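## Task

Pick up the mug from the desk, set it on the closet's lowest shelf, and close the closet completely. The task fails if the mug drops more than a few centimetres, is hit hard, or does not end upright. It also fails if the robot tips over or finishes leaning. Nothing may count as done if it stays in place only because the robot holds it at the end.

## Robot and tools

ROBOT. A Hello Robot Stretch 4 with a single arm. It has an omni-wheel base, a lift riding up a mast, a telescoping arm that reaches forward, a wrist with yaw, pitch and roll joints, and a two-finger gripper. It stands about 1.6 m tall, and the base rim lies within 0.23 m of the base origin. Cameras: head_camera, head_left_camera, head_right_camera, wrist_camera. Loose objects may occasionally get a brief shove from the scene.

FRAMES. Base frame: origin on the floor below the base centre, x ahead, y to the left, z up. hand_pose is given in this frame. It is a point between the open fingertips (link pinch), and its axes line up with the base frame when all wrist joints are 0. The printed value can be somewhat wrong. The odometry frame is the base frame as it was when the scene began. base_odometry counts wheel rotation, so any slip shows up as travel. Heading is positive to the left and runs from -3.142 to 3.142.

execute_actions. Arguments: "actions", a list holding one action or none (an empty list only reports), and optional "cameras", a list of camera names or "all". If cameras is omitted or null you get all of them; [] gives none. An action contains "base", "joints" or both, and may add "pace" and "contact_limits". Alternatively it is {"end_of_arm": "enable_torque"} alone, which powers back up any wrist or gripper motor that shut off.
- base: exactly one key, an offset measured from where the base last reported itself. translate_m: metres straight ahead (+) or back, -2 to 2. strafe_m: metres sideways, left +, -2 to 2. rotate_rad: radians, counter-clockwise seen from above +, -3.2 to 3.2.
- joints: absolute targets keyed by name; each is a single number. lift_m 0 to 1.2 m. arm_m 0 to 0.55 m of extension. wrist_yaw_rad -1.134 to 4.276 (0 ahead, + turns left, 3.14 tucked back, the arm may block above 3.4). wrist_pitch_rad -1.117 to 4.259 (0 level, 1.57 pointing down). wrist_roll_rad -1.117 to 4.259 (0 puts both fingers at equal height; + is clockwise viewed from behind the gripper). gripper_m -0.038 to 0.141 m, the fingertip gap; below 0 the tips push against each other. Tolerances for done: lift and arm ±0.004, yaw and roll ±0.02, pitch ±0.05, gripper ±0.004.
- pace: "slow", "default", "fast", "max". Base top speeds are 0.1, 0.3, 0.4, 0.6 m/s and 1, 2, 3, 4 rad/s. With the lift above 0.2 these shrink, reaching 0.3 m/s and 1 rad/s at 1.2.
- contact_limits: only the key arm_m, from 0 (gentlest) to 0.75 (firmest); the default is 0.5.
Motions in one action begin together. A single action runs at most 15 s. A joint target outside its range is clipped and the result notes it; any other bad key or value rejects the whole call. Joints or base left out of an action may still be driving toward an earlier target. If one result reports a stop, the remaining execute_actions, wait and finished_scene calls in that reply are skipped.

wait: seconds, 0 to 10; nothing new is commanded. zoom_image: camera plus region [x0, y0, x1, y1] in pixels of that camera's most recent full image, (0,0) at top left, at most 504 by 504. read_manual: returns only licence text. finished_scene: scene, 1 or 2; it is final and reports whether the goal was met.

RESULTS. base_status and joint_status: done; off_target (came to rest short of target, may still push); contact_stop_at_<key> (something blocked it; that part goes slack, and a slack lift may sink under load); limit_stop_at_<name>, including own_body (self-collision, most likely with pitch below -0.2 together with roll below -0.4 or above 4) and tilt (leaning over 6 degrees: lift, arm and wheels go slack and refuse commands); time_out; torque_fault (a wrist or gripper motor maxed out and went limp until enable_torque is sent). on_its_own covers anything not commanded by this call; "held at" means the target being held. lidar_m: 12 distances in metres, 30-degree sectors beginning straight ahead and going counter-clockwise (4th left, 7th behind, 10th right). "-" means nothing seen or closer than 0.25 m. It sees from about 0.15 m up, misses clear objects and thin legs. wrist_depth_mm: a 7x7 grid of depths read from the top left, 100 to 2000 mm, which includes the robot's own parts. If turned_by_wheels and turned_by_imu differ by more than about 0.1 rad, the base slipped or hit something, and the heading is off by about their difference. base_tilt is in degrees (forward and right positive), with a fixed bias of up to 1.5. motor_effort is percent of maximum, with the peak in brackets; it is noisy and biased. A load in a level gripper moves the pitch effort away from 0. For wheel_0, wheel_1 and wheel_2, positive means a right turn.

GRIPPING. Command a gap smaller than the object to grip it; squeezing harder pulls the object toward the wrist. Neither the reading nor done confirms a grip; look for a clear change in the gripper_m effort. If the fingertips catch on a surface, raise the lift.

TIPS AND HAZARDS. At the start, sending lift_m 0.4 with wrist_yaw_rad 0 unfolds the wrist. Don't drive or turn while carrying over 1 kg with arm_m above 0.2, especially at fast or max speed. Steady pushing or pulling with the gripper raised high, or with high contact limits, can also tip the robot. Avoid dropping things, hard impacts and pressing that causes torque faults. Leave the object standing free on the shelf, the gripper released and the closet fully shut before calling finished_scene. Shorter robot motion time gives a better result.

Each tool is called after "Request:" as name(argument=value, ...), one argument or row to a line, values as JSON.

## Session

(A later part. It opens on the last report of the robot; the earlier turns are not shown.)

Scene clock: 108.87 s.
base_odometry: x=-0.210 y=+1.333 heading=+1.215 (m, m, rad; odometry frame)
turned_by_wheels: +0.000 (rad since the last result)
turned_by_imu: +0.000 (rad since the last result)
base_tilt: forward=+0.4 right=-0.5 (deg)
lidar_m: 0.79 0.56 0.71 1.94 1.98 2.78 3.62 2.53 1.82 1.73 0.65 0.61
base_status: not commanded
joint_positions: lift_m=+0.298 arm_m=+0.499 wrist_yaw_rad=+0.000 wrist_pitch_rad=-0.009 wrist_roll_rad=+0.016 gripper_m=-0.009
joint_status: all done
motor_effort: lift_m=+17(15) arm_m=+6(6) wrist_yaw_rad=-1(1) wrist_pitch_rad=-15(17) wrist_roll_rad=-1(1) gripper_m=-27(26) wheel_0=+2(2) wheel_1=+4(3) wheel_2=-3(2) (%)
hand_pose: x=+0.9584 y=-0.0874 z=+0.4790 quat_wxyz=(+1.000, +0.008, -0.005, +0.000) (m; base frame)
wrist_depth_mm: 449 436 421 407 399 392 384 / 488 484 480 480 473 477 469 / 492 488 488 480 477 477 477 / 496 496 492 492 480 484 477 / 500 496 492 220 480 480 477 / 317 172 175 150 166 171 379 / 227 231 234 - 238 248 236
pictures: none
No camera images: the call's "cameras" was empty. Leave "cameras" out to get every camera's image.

Just starting contact.

Request:
execute_actions(
  actions=[
    {"joints":{"lift_m":0.292},"pace":"slow"},
  ],
  cameras=[],
)

Request:
execute_actions(
  actions=[
    {"joints":{"gripper_m":0.13},"pace":"slow"},
  ],
  cameras=["wrist_camera"],
)

Request:
execute_actions(
  actions=[
    {"joints":{"arm_m":0.15}},
  ],
  cameras=["wrist_camera","head_camera"],
)

Scene clock: 109.57 s.
base_odometry: x=-0.210 y=+1.333 heading=+1.215 (m, m, rad; odometry frame)
turned_by_wheels: +0.000 (rad since the last result)
turned_by_imu: +0.000 (rad since the last result)
base_tilt: forward=+0.2 right=-0.3 (deg)
lidar_m: 0.79 0.55 0.70 1.94 2.01 2.75 3.64 2.53 1.82 1.75 0.65 0.62
base_status: not commanded
joint_positions: lift_m=+0.292 arm_m=+0.499 wrist_yaw_rad=+0.000 wrist_pitch_rad=-0.017 wrist_roll_rad=+0.016 gripper_m=-0.009
joint_status: all done
motor_effort: lift_m=+15(15) arm_m=+6(6) wrist_yaw_rad=+1(1) wrist_pitch_rad=+7(15) wrist_roll_rad=-1(1) gripper_m=-25(25) wheel_0=+2(2) wheel_1=+4(4) wheel_2=-3(2) (%)
hand_pose: x=+0.9583 y=-0.0875 z=+0.4754 quat_wxyz=(+1.000, +0.008, -0.008, +0.000) (m; base frame)
wrist_depth_mm: 445 430 413 402 394 387 379 / 492 488 484 484 477 477 473 / 492 492 488 484 480 480 477 / 496 488 492 488 488 484 480 / 496 496 488 220 484 488 477 / 319 172 176 148 165 171 384 / 226 229 235 - 239 248 236
pictures: none
No camera images: the call's "cameras" was empty. Leave "cameras" out to get every camera's image.

Scene clock: 114.90 s.
base_odometry: x=-0.210 y=+1.333 heading=+1.215 (m, m, rad; odometry frame)
turned_by_wheels: +0.000 (rad since the last result)
turned_by_imu: +0.002 (rad since the last result)
base_tilt: forward=+0.3 right=-0.2 (deg)
lidar_m: 0.78 0.55 0.70 1.94 1.97 2.82 3.64 2.53 1.81 1.77 0.67 0.62
base_status: not commanded
joint_positions: lift_m=+0.292 arm_m=+0.499 wrist_yaw_rad=-0.001 wrist_pitch_rad=-0.012 wrist_roll_rad=+0.016 gripper_m=+0.130
joint_status: all done
motor_effort: lift_m=+17(17) arm_m=+6(6) wrist_yaw_rad=+1(3) wrist_pitch_rad=-5(8) wrist_roll_rad=-1(1) gripper_m=-2(23) wheel_0=+2(2) wheel_1=+3(3) wheel_2=-2(2) (%)
hand_pose: x=+0.9583 y=-0.0876 z=+0.4740 quat_wxyz=(+1.000, +0.008, -0.006, +0.000) (m; base frame)
wrist_depth_mm: 459 442 427 418 404 397 394 / 488 484 480 480 477 473 469 / 492 488 484 480 480 477 477 / 496 492 492 484 484 480 477 / 500 492 488 179 477 480 484 / 307 289 274 154 191 297 368 / 220 212 226 - 237 230 249
pictures: wrist_camera
Images, in order (width x height): wrist_camera 616x392.

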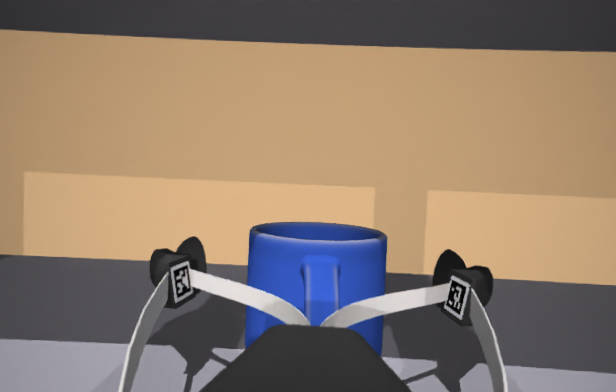

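Scene clock: 117.07 s.
base_odometry: x=-0.210 y=+1.333 heading=+1.215 (m, m, rad; odometry frame)
turned_by_wheels: +0.000 (rad since the last result)
turned_by_imu: +0.001 (rad since the last result)
base_tilt: forward=+0.2 right=-0.2 (deg)
lidar_m: 0.80 0.55 0.68 1.94 2.03 2.77 3.62 2.54 1.83 1.75 0.64 0.62
base_status: not commanded
joint_positions: lift_m=+0.292 arm_m=+0.151 wrist_yaw_rad=+0.000 wrist_pitch_rad=-0.012 wrist_roll_rad=+0.016 gripper_m=+0.130
joint_status: all done
motor_effort: lift_m=+17(17) arm_m=-6(5) wrist_yaw_rad=+0(2) wrist_pitch_rad=-7(8) wrist_roll_rad=-1(1) gripper_m=-1(1) wheel_0=+2(2) wheel_1=+4(4) wheel_2=-3(3) (%)
hand_pose: x=+0.6104 y=-0.0874 z=+0.4738 quat_wxyz=(+1.000, +0.008, -0.006, +0.000) (m; base frame)
wrist_depth_mm: 459 445 466 445 436 430 455 / 759 723 691 661 634 615 591 / 842 842 831 831 820 820 640 / 854 842 831 831 831 831 634 / 512 525 554 525 621 661 591 / 878 854 854 430 427 424 459 / 854 854 854 - 854 831 603
pictures: head_camera, wrist_camera
Images, in order (width x height): head_camera 420x560, wrist_camera 616x392.

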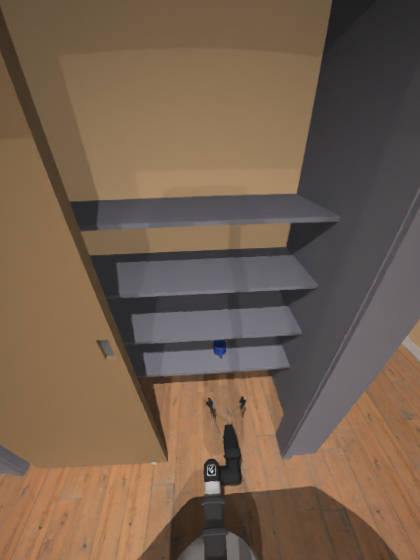

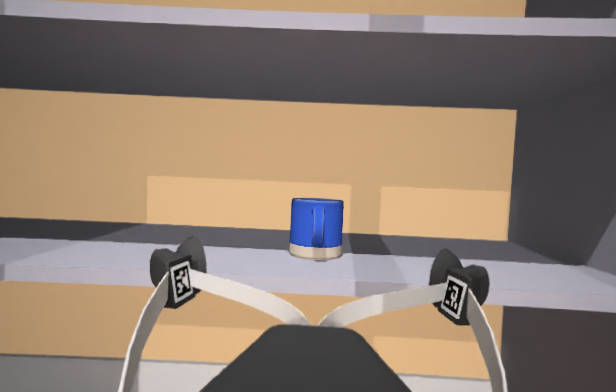

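Request:
execute_actions(
  actions=[
    {"base":{"translate_m":-0.42},"joints":{"gripper_m":0.0,"wrist_yaw_rad":-0.45}},
  ],
  cameras=[],
)

Request:
execute_actions(
  actions=[
    {"base":{"strafe_m":0.4},"joints":{"lift_m":0.88,"arm_m":0.4}},
  ],
  cameras=["wrist_camera","head_camera"],
)

Scene clock: 120.13 s.
base_odometry: x=-0.356 y=+0.939 heading=+1.215 (m, m, rad; odometry frame)
turned_by_wheels: +0.000 (rad since the last result)
turned_by_imu: +0.001 (rad since the last result)
base_tilt: forward=+0.3 right=-0.3 (deg)
lidar_m: 1.21 0.94 1.27 1.92 2.02 2.79 3.15 2.41 1.87 1.75 1.87 0.97
base_status: done
joint_positions: lift_m=+0.292 arm_m=+0.151 wrist_yaw_rad=-0.450 wrist_pitch_rad=-0.012 wrist_roll_rad=+0.016 gripper_m=+0.000
joint_status: all done
motor_effort: lift_m=+18(17) arm_m=-6(6) wrist_yaw_rad=-1(8) wrist_pitch_rad=-7(7) wrist_roll_rad=-1(1) gripper_m=-6(7) wheel_0=-3(8) wheel_1=-2(6) wheel_2=+1(12) (%)
hand_pose: x=+0.5437 y=-0.2041 z=+0.4737 quat_wxyz=(+0.975, +0.006, -0.007, -0.223) (m; base frame)
wrist_depth_mm: 1060 1118 1205 1008 668 1756 1618 / 904 991 1255 946 676 1756 1661 / 1060 1160 1281 976 683 1808 1618 / 1078 1138 1281 976 691 1808 1618 / 1078 1182 1281 634 699 1863 1576 / 1098 1182 183 190 186 1618 1537 / 991 946 1025 - 723 1025 1138
pictures: none
No camera images: the call's "cameras" was empty. Leave "cameras" out to get every camera's image.

Scene clock: 123.37 s.
base_odometry: x=-0.731 y=+1.079 heading=+1.215 (m, m, rad; odometry frame)
turned_by_wheels: +0.000 (rad since the last result)
turned_by_imu: +0.002 (rad since the last result)
base_tilt: forward=+0.5 right=-0.2 (deg)
lidar_m: 0.88 0.94 1.60 1.51 1.59 2.21 3.16 2.44 2.29 2.16 1.28 1.20
base_status: done
joint_positions: lift_m=+0.880 arm_m=+0.399 wrist_yaw_rad=-0.450 wrist_pitch_rad=-0.012 wrist_roll_rad=+0.016 gripper_m=+0.000
joint_status: all done
motor_effort: lift_m=+22(25) arm_m=+6(8) wrist_yaw_rad=-1(1) wrist_pitch_rad=-7(8) wrist_roll_rad=-1(1) gripper_m=-5(7) wheel_0=+0(9) wheel_1=+0(11) wheel_2=+1(2) (%)
hand_pose: x=+0.7916 y=-0.2042 z=+1.0614 quat_wxyz=(+0.975, +0.006, -0.007, -0.223) (m; base frame)
wrist_depth_mm: 268 291 1008 1138 1205 946 778 / 271 293 759 854 946 931 768 / 273 296 1025 1138 1205 946 676 / 276 300 1025 1138 1205 946 668 / 277 310 1042 691 1182 917 668 / 278 307 183 190 186 946 661 / 281 298 778 - 878 854 676
pictures: head_camera, wrist_camera
Images, in order (width x height): head_camera 420x560, wrist_camera 616x392.

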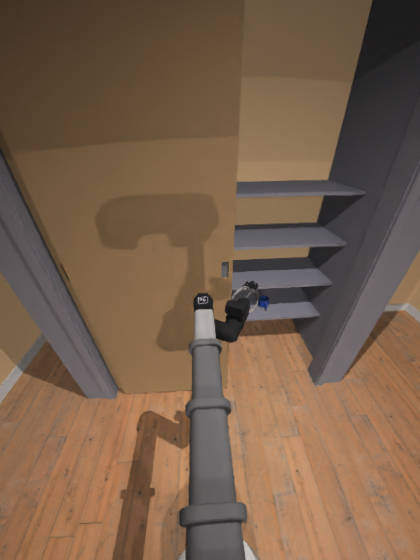

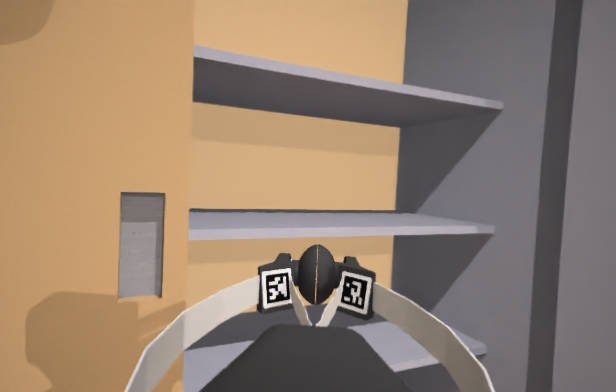

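Request:
execute_actions(
  actions=[
    {"base":{"strafe_m":0.075},"joints":{"arm_m":0.5}},
  ],
  cameras=["wrist_camera"],
)

Request:
execute_actions(
  actions=[
    {"joints":{"arm_m":0.55},"contact_limits":{"arm_m":0.2},"pace":"slow"},
  ],
  cameras=["wrist_camera"],
)

Scene clock: 124.77 s.
base_odometry: x=-0.802 y=+1.105 heading=+1.215 (m, m, rad; odometry frame)
turned_by_wheels: +0.000 (rad since the last result)
turned_by_imu: +0.001 (rad since the last result)
base_tilt: forward=+0.3 right=-0.3 (deg)
lidar_m: 0.90 0.95 1.54 1.45 1.53 2.09 2.72 2.46 2.33 2.25 1.26 1.28
base_status: done
joint_positions: lift_m=+0.880 arm_m=+0.499 wrist_yaw_rad=-0.450 wrist_pitch_rad=-0.012 wrist_roll_rad=+0.016 gripper_m=+0.000
joint_status: all done
motor_effort: lift_m=+22(22) arm_m=+6(8) wrist_yaw_rad=-1(1) wrist_pitch_rad=-7(8) wrist_roll_rad=-1(1) gripper_m=-5(6) wheel_0=+1(9) wheel_1=+1(10) wheel_2=+0(1) (%)
hand_pose: x=+0.8916 y=-0.2042 z=+1.0614 quat_wxyz=(+0.975, +0.006, -0.007, -0.223) (m; base frame)
wrist_depth_mm: 187 202 221 245 1138 1042 842 / 189 204 224 247 798 878 831 / 190 206 226 250 1138 1042 831 / 191 208 228 255 1160 1042 842 / 193 209 229 250 1138 960 831 / 194 211 183 190 186 1025 831 / 196 207 229 - 809 831 831
pictures: wrist_camera
Images, in order (width x height): wrist_camera 616x392.

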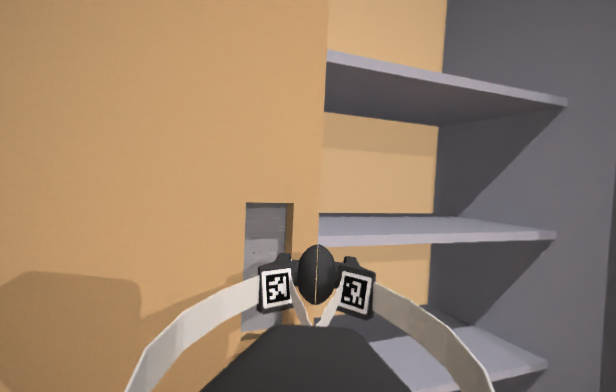

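Scene clock: 126.00 s.
base_odometry: x=-0.802 y=+1.105 heading=+1.216 (m, m, rad; odometry frame)
turned_by_wheels: +0.001 (rad since the last result)
turned_by_imu: +0.001 (rad since the last result)
base_tilt: forward=+0.3 right=-0.1 (deg)
lidar_m: 0.89 0.95 1.54 1.46 1.53 2.08 2.75 2.43 2.38 2.21 1.27 1.27
base_status: not commanded
joint_positions: lift_m=+0.880 arm_m=+0.526 wrist_yaw_rad=-0.463 wrist_pitch_rad=-0.012 wrist_roll_rad=+0.016 gripper_m=+0.000
joint_status: arm_m contact_stop (moved +0.027 of +0.051)
joint sent to its limit — the command would take arm_m past its upper limit, so that joint was sent only as far as its limit.
on_its_own: arm_m is slack since a contact_stop (your +0.550 is given up); wrist_yaw_rad is at rest, and its effort (+36) is outside its rest range (-13 to +13)
motor_effort: lift_m=+22(22) arm_m=+0(15) wrist_yaw_rad=+36(52) wrist_pitch_rad=-6(8) wrist_roll_rad=-1(1) gripper_m=-5(5) wheel_0=+8(10) wheel_1=+4(4) wheel_2=-1(1) (%)
contact_limits: arm_m 0.2
hand_pose: x=+0.9160 y=-0.2070 z=+1.0615 quat_wxyz=(+0.973, +0.006, -0.008, -0.229) (m; base frame)
wrist_depth_mm: 168 182 200 221 1118 1060 842 / 168 183 202 224 723 878 809 / 170 186 203 226 1118 1025 820 / 172 186 205 232 1138 1025 820 / 173 188 207 231 778 946 820 / 174 189 182 190 187 991 820 / 176 187 206 - 820 788 831
pictures: wrist_camera
Images, in order (width x height): wrist_camera 616x392.

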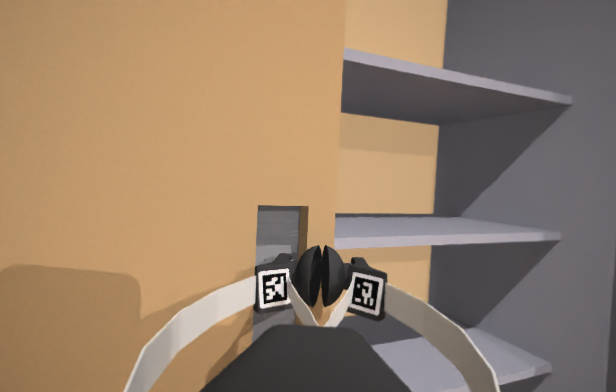

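Request:
execute_actions(
  actions=[
    {"base":{"strafe_m":0.022},"joints":{"arm_m":0.5,"wrist_yaw_rad":-0.45},"pace":"slow"},
  ],
  cameras=[],
)

Request:
execute_actions(
  actions=[
    {"joints":{"arm_m":0.55},"contact_limits":{"arm_m":0.2},"pace":"slow"},
  ],
  cameras=["wrist_camera"],
)

Request:
execute_actions(
  actions=[
    {"base":{"strafe_m":-0.3},"joints":{"wrist_yaw_rad":-0.45},"pace":"slow"},
  ],
  cameras=["wrist_camera","head_camera"],
)

Scene clock: 127.40 s.
base_odometry: x=-0.822 y=+1.112 heading=+1.215 (m, m, rad; odometry frame)
turned_by_wheels: +0.000 (rad since the last result)
turned_by_imu: +0.000 (rad since the last result)
base_tilt: forward=+0.3 right=-0.2 (deg)
lidar_m: 0.89 0.93 1.50 1.41 1.53 2.09 3.15 2.42 2.40 2.25 1.28 1.27
base_status: done
joint_positions: lift_m=+0.880 arm_m=+0.501 wrist_yaw_rad=-0.450 wrist_pitch_rad=-0.012 wrist_roll_rad=+0.016 gripper_m=+0.000
joint_status: all done
motor_effort: lift_m=+22(21) arm_m=-6(7) wrist_yaw_rad=+1(35) wrist_pitch_rad=-6(6) wrist_roll_rad=-1(1) gripper_m=-6(7) wheel_0=-4(8) wheel_1=+3(7) wheel_2=-1(0) (%)
hand_pose: x=+0.8936 y=-0.2043 z=+1.0615 quat_wxyz=(+0.975, +0.006, -0.008, -0.223) (m; base frame)
wrist_depth_mm: 185 200 219 242 1138 1078 866 / 186 202 220 244 715 891 842 / 187 204 222 247 1138 1042 866 / 189 205 224 253 1138 1060 854 / 190 207 227 239 1138 991 854 / 191 208 183 190 185 1042 842 / 193 205 226 - 820 831 854
pictures: none
No camera images: the call's "cameras" was empty. Leave "cameras" out to get every camera's image.

Scene clock: 128.83 s.
base_odometry: x=-0.822 y=+1.112 heading=+1.215 (m, m, rad; odometry frame)
turned_by_wheels: +0.000 (rad since the last result)
turned_by_imu: +0.000 (rad since the last result)
base_tilt: forward=+0.3 right=-0.2 (deg)
lidar_m: 0.89 0.95 1.52 1.43 1.52 2.08 3.15 2.43 2.38 2.24 1.29 1.26
base_status: not commanded
joint_positions: lift_m=+0.880 arm_m=+0.535 wrist_yaw_rad=-0.470 wrist_pitch_rad=-0.012 wrist_roll_rad=+0.016 gripper_m=+0.000
joint_status: arm_m contact_stop (moved +0.034 of +0.049)
joint sent to its limit — the command would take arm_m past its upper limit, so that joint was sent only as far as its limit.
on_its_own: arm_m is slack since a contact_stop (your +0.550 is given up); wrist_yaw_rad is at rest, and its effort (+57) is outside its rest range (-13 to +13)
motor_effort: lift_m=+21(22) arm_m=+0(13) wrist_yaw_rad=+57(71) wrist_pitch_rad=-6(6) wrist_roll_rad=-1(1) gripper_m=-3(4) wheel_0=+1(6) wheel_1=+1(3) wheel_2=-7(7) (%)
contact_limits: arm_m 0.2
hand_pose: x=+0.9239 y=-0.2087 z=+1.0615 quat_wxyz=(+0.972, +0.006, -0.008, -0.233) (m; base frame)
wrist_depth_mm: 161 175 191 213 1118 1060 854 / 162 177 194 216 707 878 820 / 163 178 196 218 1118 1042 842 / 165 179 197 224 1138 1042 842 / 166 181 200 216 750 976 842 / 167 182 193 186 186 1008 842 / 169 179 198 - 842 798 831
pictures: wrist_camera
Images, in order (width x height): wrist_camera 616x392.

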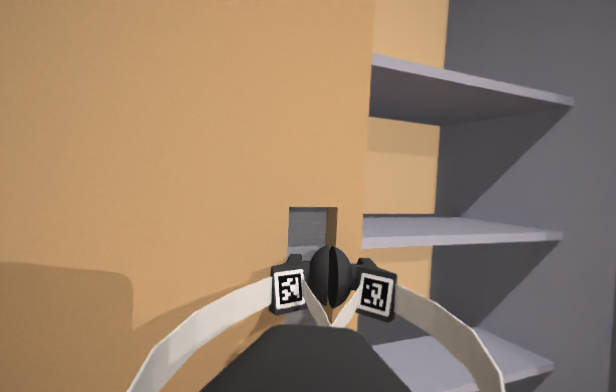

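not run: a stop came earlier in this reply.

Request:
execute_actions(
  actions=[
    {"base":{"strafe_m":-0.3},"joints":{"wrist_yaw_rad":-0.45},"pace":"slow"},
  ],
  cameras=["wrist_camera","head_camera"],
)

Scene clock: 133.03 s.
base_odometry: x=-0.541 y=+1.008 heading=+1.216 (m, m, rad; odometry frame)
turned_by_wheels: +0.001 (rad since the last result)
turned_by_imu: +0.004 (rad since the last result)
base_tilt: forward=+0.2 right=-0.1 (deg)
lidar_m: 0.91 0.94 1.25 1.73 1.82 2.50 3.16 2.44 2.09 1.93 2.09 1.05
base_status: done
joint_positions: lift_m=+0.880 arm_m=+0.526 wrist_yaw_rad=-0.456 wrist_pitch_rad=-0.012 wrist_roll_rad=+0.016 gripper_m=+0.000
joint_status: all done
on_its_own: arm_m is slack since a contact_stop (your +0.550 is given up); wrist_yaw_rad is at rest, and its effort (+17) is outside its rest range (-13 to +13)
motor_effort: lift_m=+21(21) arm_m=+0(0) wrist_yaw_rad=+17(57) wrist_pitch_rad=-6(6) wrist_roll_rad=-1(1) gripper_m=-3(4) wheel_0=+9(22) wheel_1=+1(4) wheel_2=+0(8) (%)
hand_pose: x=+0.9175 y=-0.2055 z=+1.0616 quat_wxyz=(+0.974, +0.006, -0.008, -0.226) (m; base frame)
wrist_depth_mm: 167 180 197 217 917 723 591 / 167 181 199 220 723 707 585 / 169 183 201 223 960 723 585 / 170 185 203 230 976 715 580 / 172 186 204 228 768 715 539 / 173 187 177 190 185 691 535 / 174 185 204 - 831 654 488
pictures: head_camera, wrist_camera
Images, in order (width x height): head_camera 420x560, wrist_camera 616x392.

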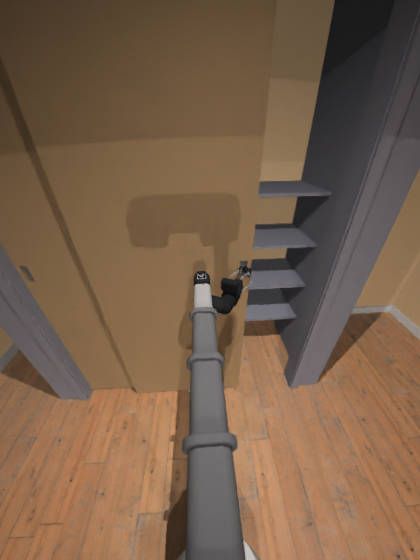

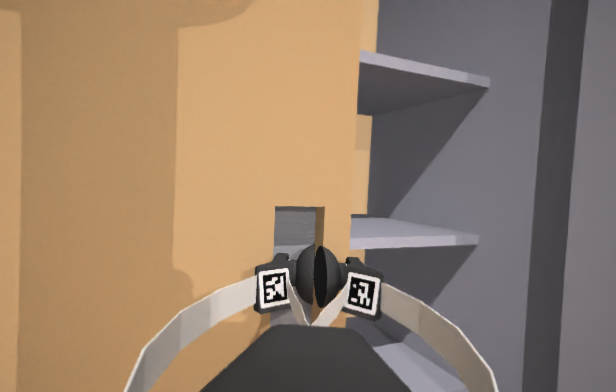

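Request:
execute_actions(
  actions=[
    {"base":{"strafe_m":-0.25},"joints":{"arm_m":0.54},"contact_limits":{"arm_m":0.2},"pace":"slow"},
  ],
  cameras=["wrist_camera","head_camera"],
)

Scene clock: 136.70 s.
base_odometry: x=-0.307 y=+0.921 heading=+1.217 (m, m, rad; odometry frame)
turned_by_wheels: +0.001 (rad since the last result)
turned_by_imu: +0.003 (rad since the last result)
base_tilt: forward=+0.1 right=-0.4 (deg)
lidar_m: 0.89 0.96 1.38 1.98 2.05 2.87 3.15 2.41 1.77 1.70 1.81 0.97
base_status: done
joint_positions: lift_m=+0.880 arm_m=+0.527 wrist_yaw_rad=-0.460 wrist_pitch_rad=-0.012 wrist_roll_rad=+0.016 gripper_m=+0.000
joint_status: arm_m contact_stop (moved +0.000 of +0.014)
on_its_own: arm_m is slack since a contact_stop (your +0.540 is given up); wrist_yaw_rad is at rest, and its effort (+29) is outside its rest range (-13 to +13)
motor_effort: lift_m=+22(22) arm_m=+0(16) wrist_yaw_rad=+29(42) wrist_pitch_rad=-5(7) wrist_roll_rad=-1(1) gripper_m=-2(3) wheel_0=+11(23) wheel_1=+2(2) wheel_2=+0(1) (%)
contact_limits: arm_m 0.2
hand_pose: x=+0.9170 y=-0.2065 z=+1.0616 quat_wxyz=(+0.974, +0.006, -0.008, -0.228) (m; base frame)
wrist_depth_mm: 165 179 196 216 554 315 271 / 167 180 198 218 544 314 272 / 167 182 200 221 569 312 274 / 169 183 202 229 569 310 277 / 170 185 203 225 535 309 279 / 172 186 183 189 186 298 283 / 173 183 202 - 384 283 287
pictures: head_camera, wrist_camera
Images, in order (width x height): head_camera 420x560, wrist_camera 616x392.

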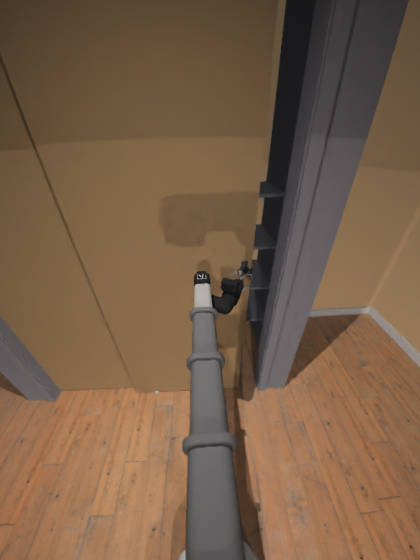

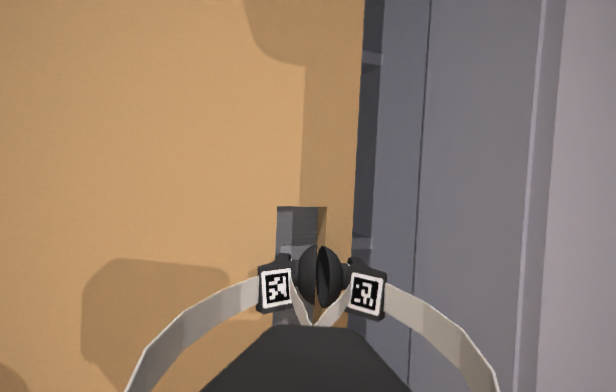

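Same view as after the first 0.15 opening.

Request:
execute_actions(
  actions=[
    {"base":{"strafe_m":-0.17},"pace":"slow"},
  ],
  cameras=["wrist_camera","head_camera"],
)

Scene clock: 139.57 s.
base_odometry: x=-0.148 y=+0.862 heading=+1.220 (m, m, rad; odometry frame)
turned_by_wheels: +0.003 (rad since the last result)
turned_by_imu: +0.006 (rad since the last result)
base_tilt: forward=+0.3 right=-0.4 (deg)
lidar_m: 0.87 0.96 1.38 2.15 2.25 3.14 3.14 2.20 1.60 1.50 1.61 0.91
base_status: done
joint_positions: lift_m=+0.880 arm_m=+0.517 wrist_yaw_rad=-0.447 wrist_pitch_rad=-0.012 wrist_roll_rad=+0.016 gripper_m=+0.000
joint_status: not commanded
on_its_own: arm_m is slack since a contact_stop (your +0.540 is given up)
motor_effort: lift_m=+22(22) arm_m=+0(0) wrist_yaw_rad=-8(31) wrist_pitch_rad=-5(6) wrist_roll_rad=-1(1) gripper_m=-5(5) wheel_0=+28(28) wheel_1=+10(10) wheel_2=+3(5) (%)
hand_pose: x=+0.9102 y=-0.2036 z=+1.0616 quat_wxyz=(+0.975, +0.006, -0.008, -0.222) (m; base frame)
wrist_depth_mm: 171 185 201 220 211 251 285 / 172 186 203 220 213 254 290 / 174 187 205 222 213 257 293 / 175 189 206 228 213 262 297 / 177 191 205 220 216 264 1336 / 178 188 189 182 209 266 1336 / 179 190 208 - 224 270 1336
pictures: head_camera, wrist_camera
Images, in order (width x height): head_camera 420x560, wrist_camera 616x392.

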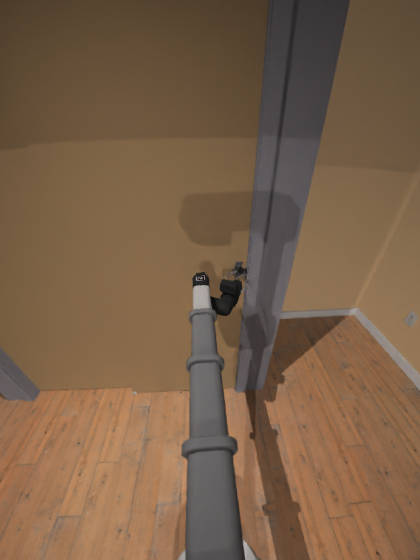

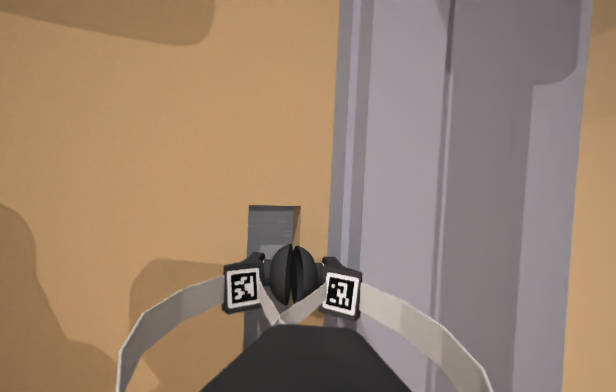

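Closed and pushing against the stop. Release.

Request:
execute_actions(
  actions=[
    {"base":{"strafe_m":0.015},"joints":{"arm_m":0.3}},
  ],
  cameras=["wrist_camera","head_left_camera"],
)

Request:
finished_scene(
  scene=1,
)

Scene clock: 141.40 s.
base_odometry: x=-0.162 y=+0.867 heading=+1.221 (m, m, rad; odometry frame)
turned_by_wheels: +0.000 (rad since the last result)
turned_by_imu: +0.001 (rad since the last result)
base_tilt: forward=+0.2 right=-0.4 (deg)
lidar_m: 0.88 0.93 1.38 2.13 2.25 3.10 3.15 2.21 1.64 1.55 1.61 0.90
base_status: done
joint_positions: lift_m=+0.880 arm_m=+0.301 wrist_yaw_rad=-0.450 wrist_pitch_rad=-0.012 wrist_roll_rad=+0.016 gripper_m=+0.000
joint_status: all done
motor_effort: lift_m=+21(22) arm_m=-6(7) wrist_yaw_rad=+0(39) wrist_pitch_rad=-7(7) wrist_roll_rad=-1(1) gripper_m=-6(9) wheel_0=-1(25) wheel_1=+3(20) wheel_2=+3(7) (%)
hand_pose: x=+0.6937 y=-0.2042 z=+1.0615 quat_wxyz=(+0.975, +0.006, -0.008, -0.223) (m; base frame)
wrist_depth_mm: 347 377 410 418 480 1499 1464 / 349 379 413 421 488 1537 1464 / 351 382 418 442 492 1576 1464 / 355 387 418 445 496 1576 1430 / 357 389 430 415 504 1618 1430 / 362 392 183 190 185 1618 1430 / 364 384 424 - 1464 1618 1397
pictures: head_left_camera, wrist_camera
Images, in order (width x height): head_left_camera 420x672, wrist_camera 616x392.

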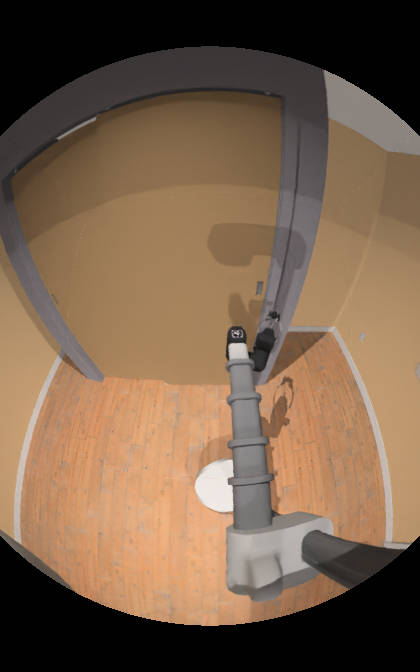

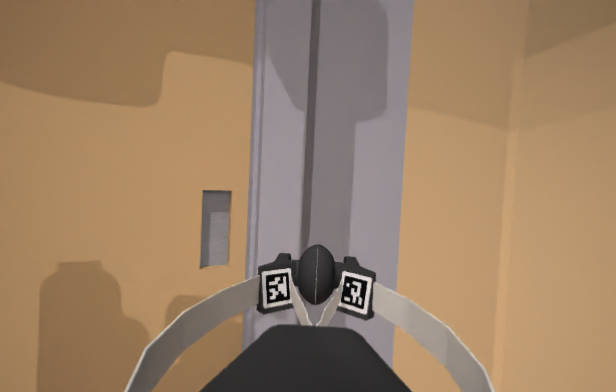

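The scene is finished: the task was done.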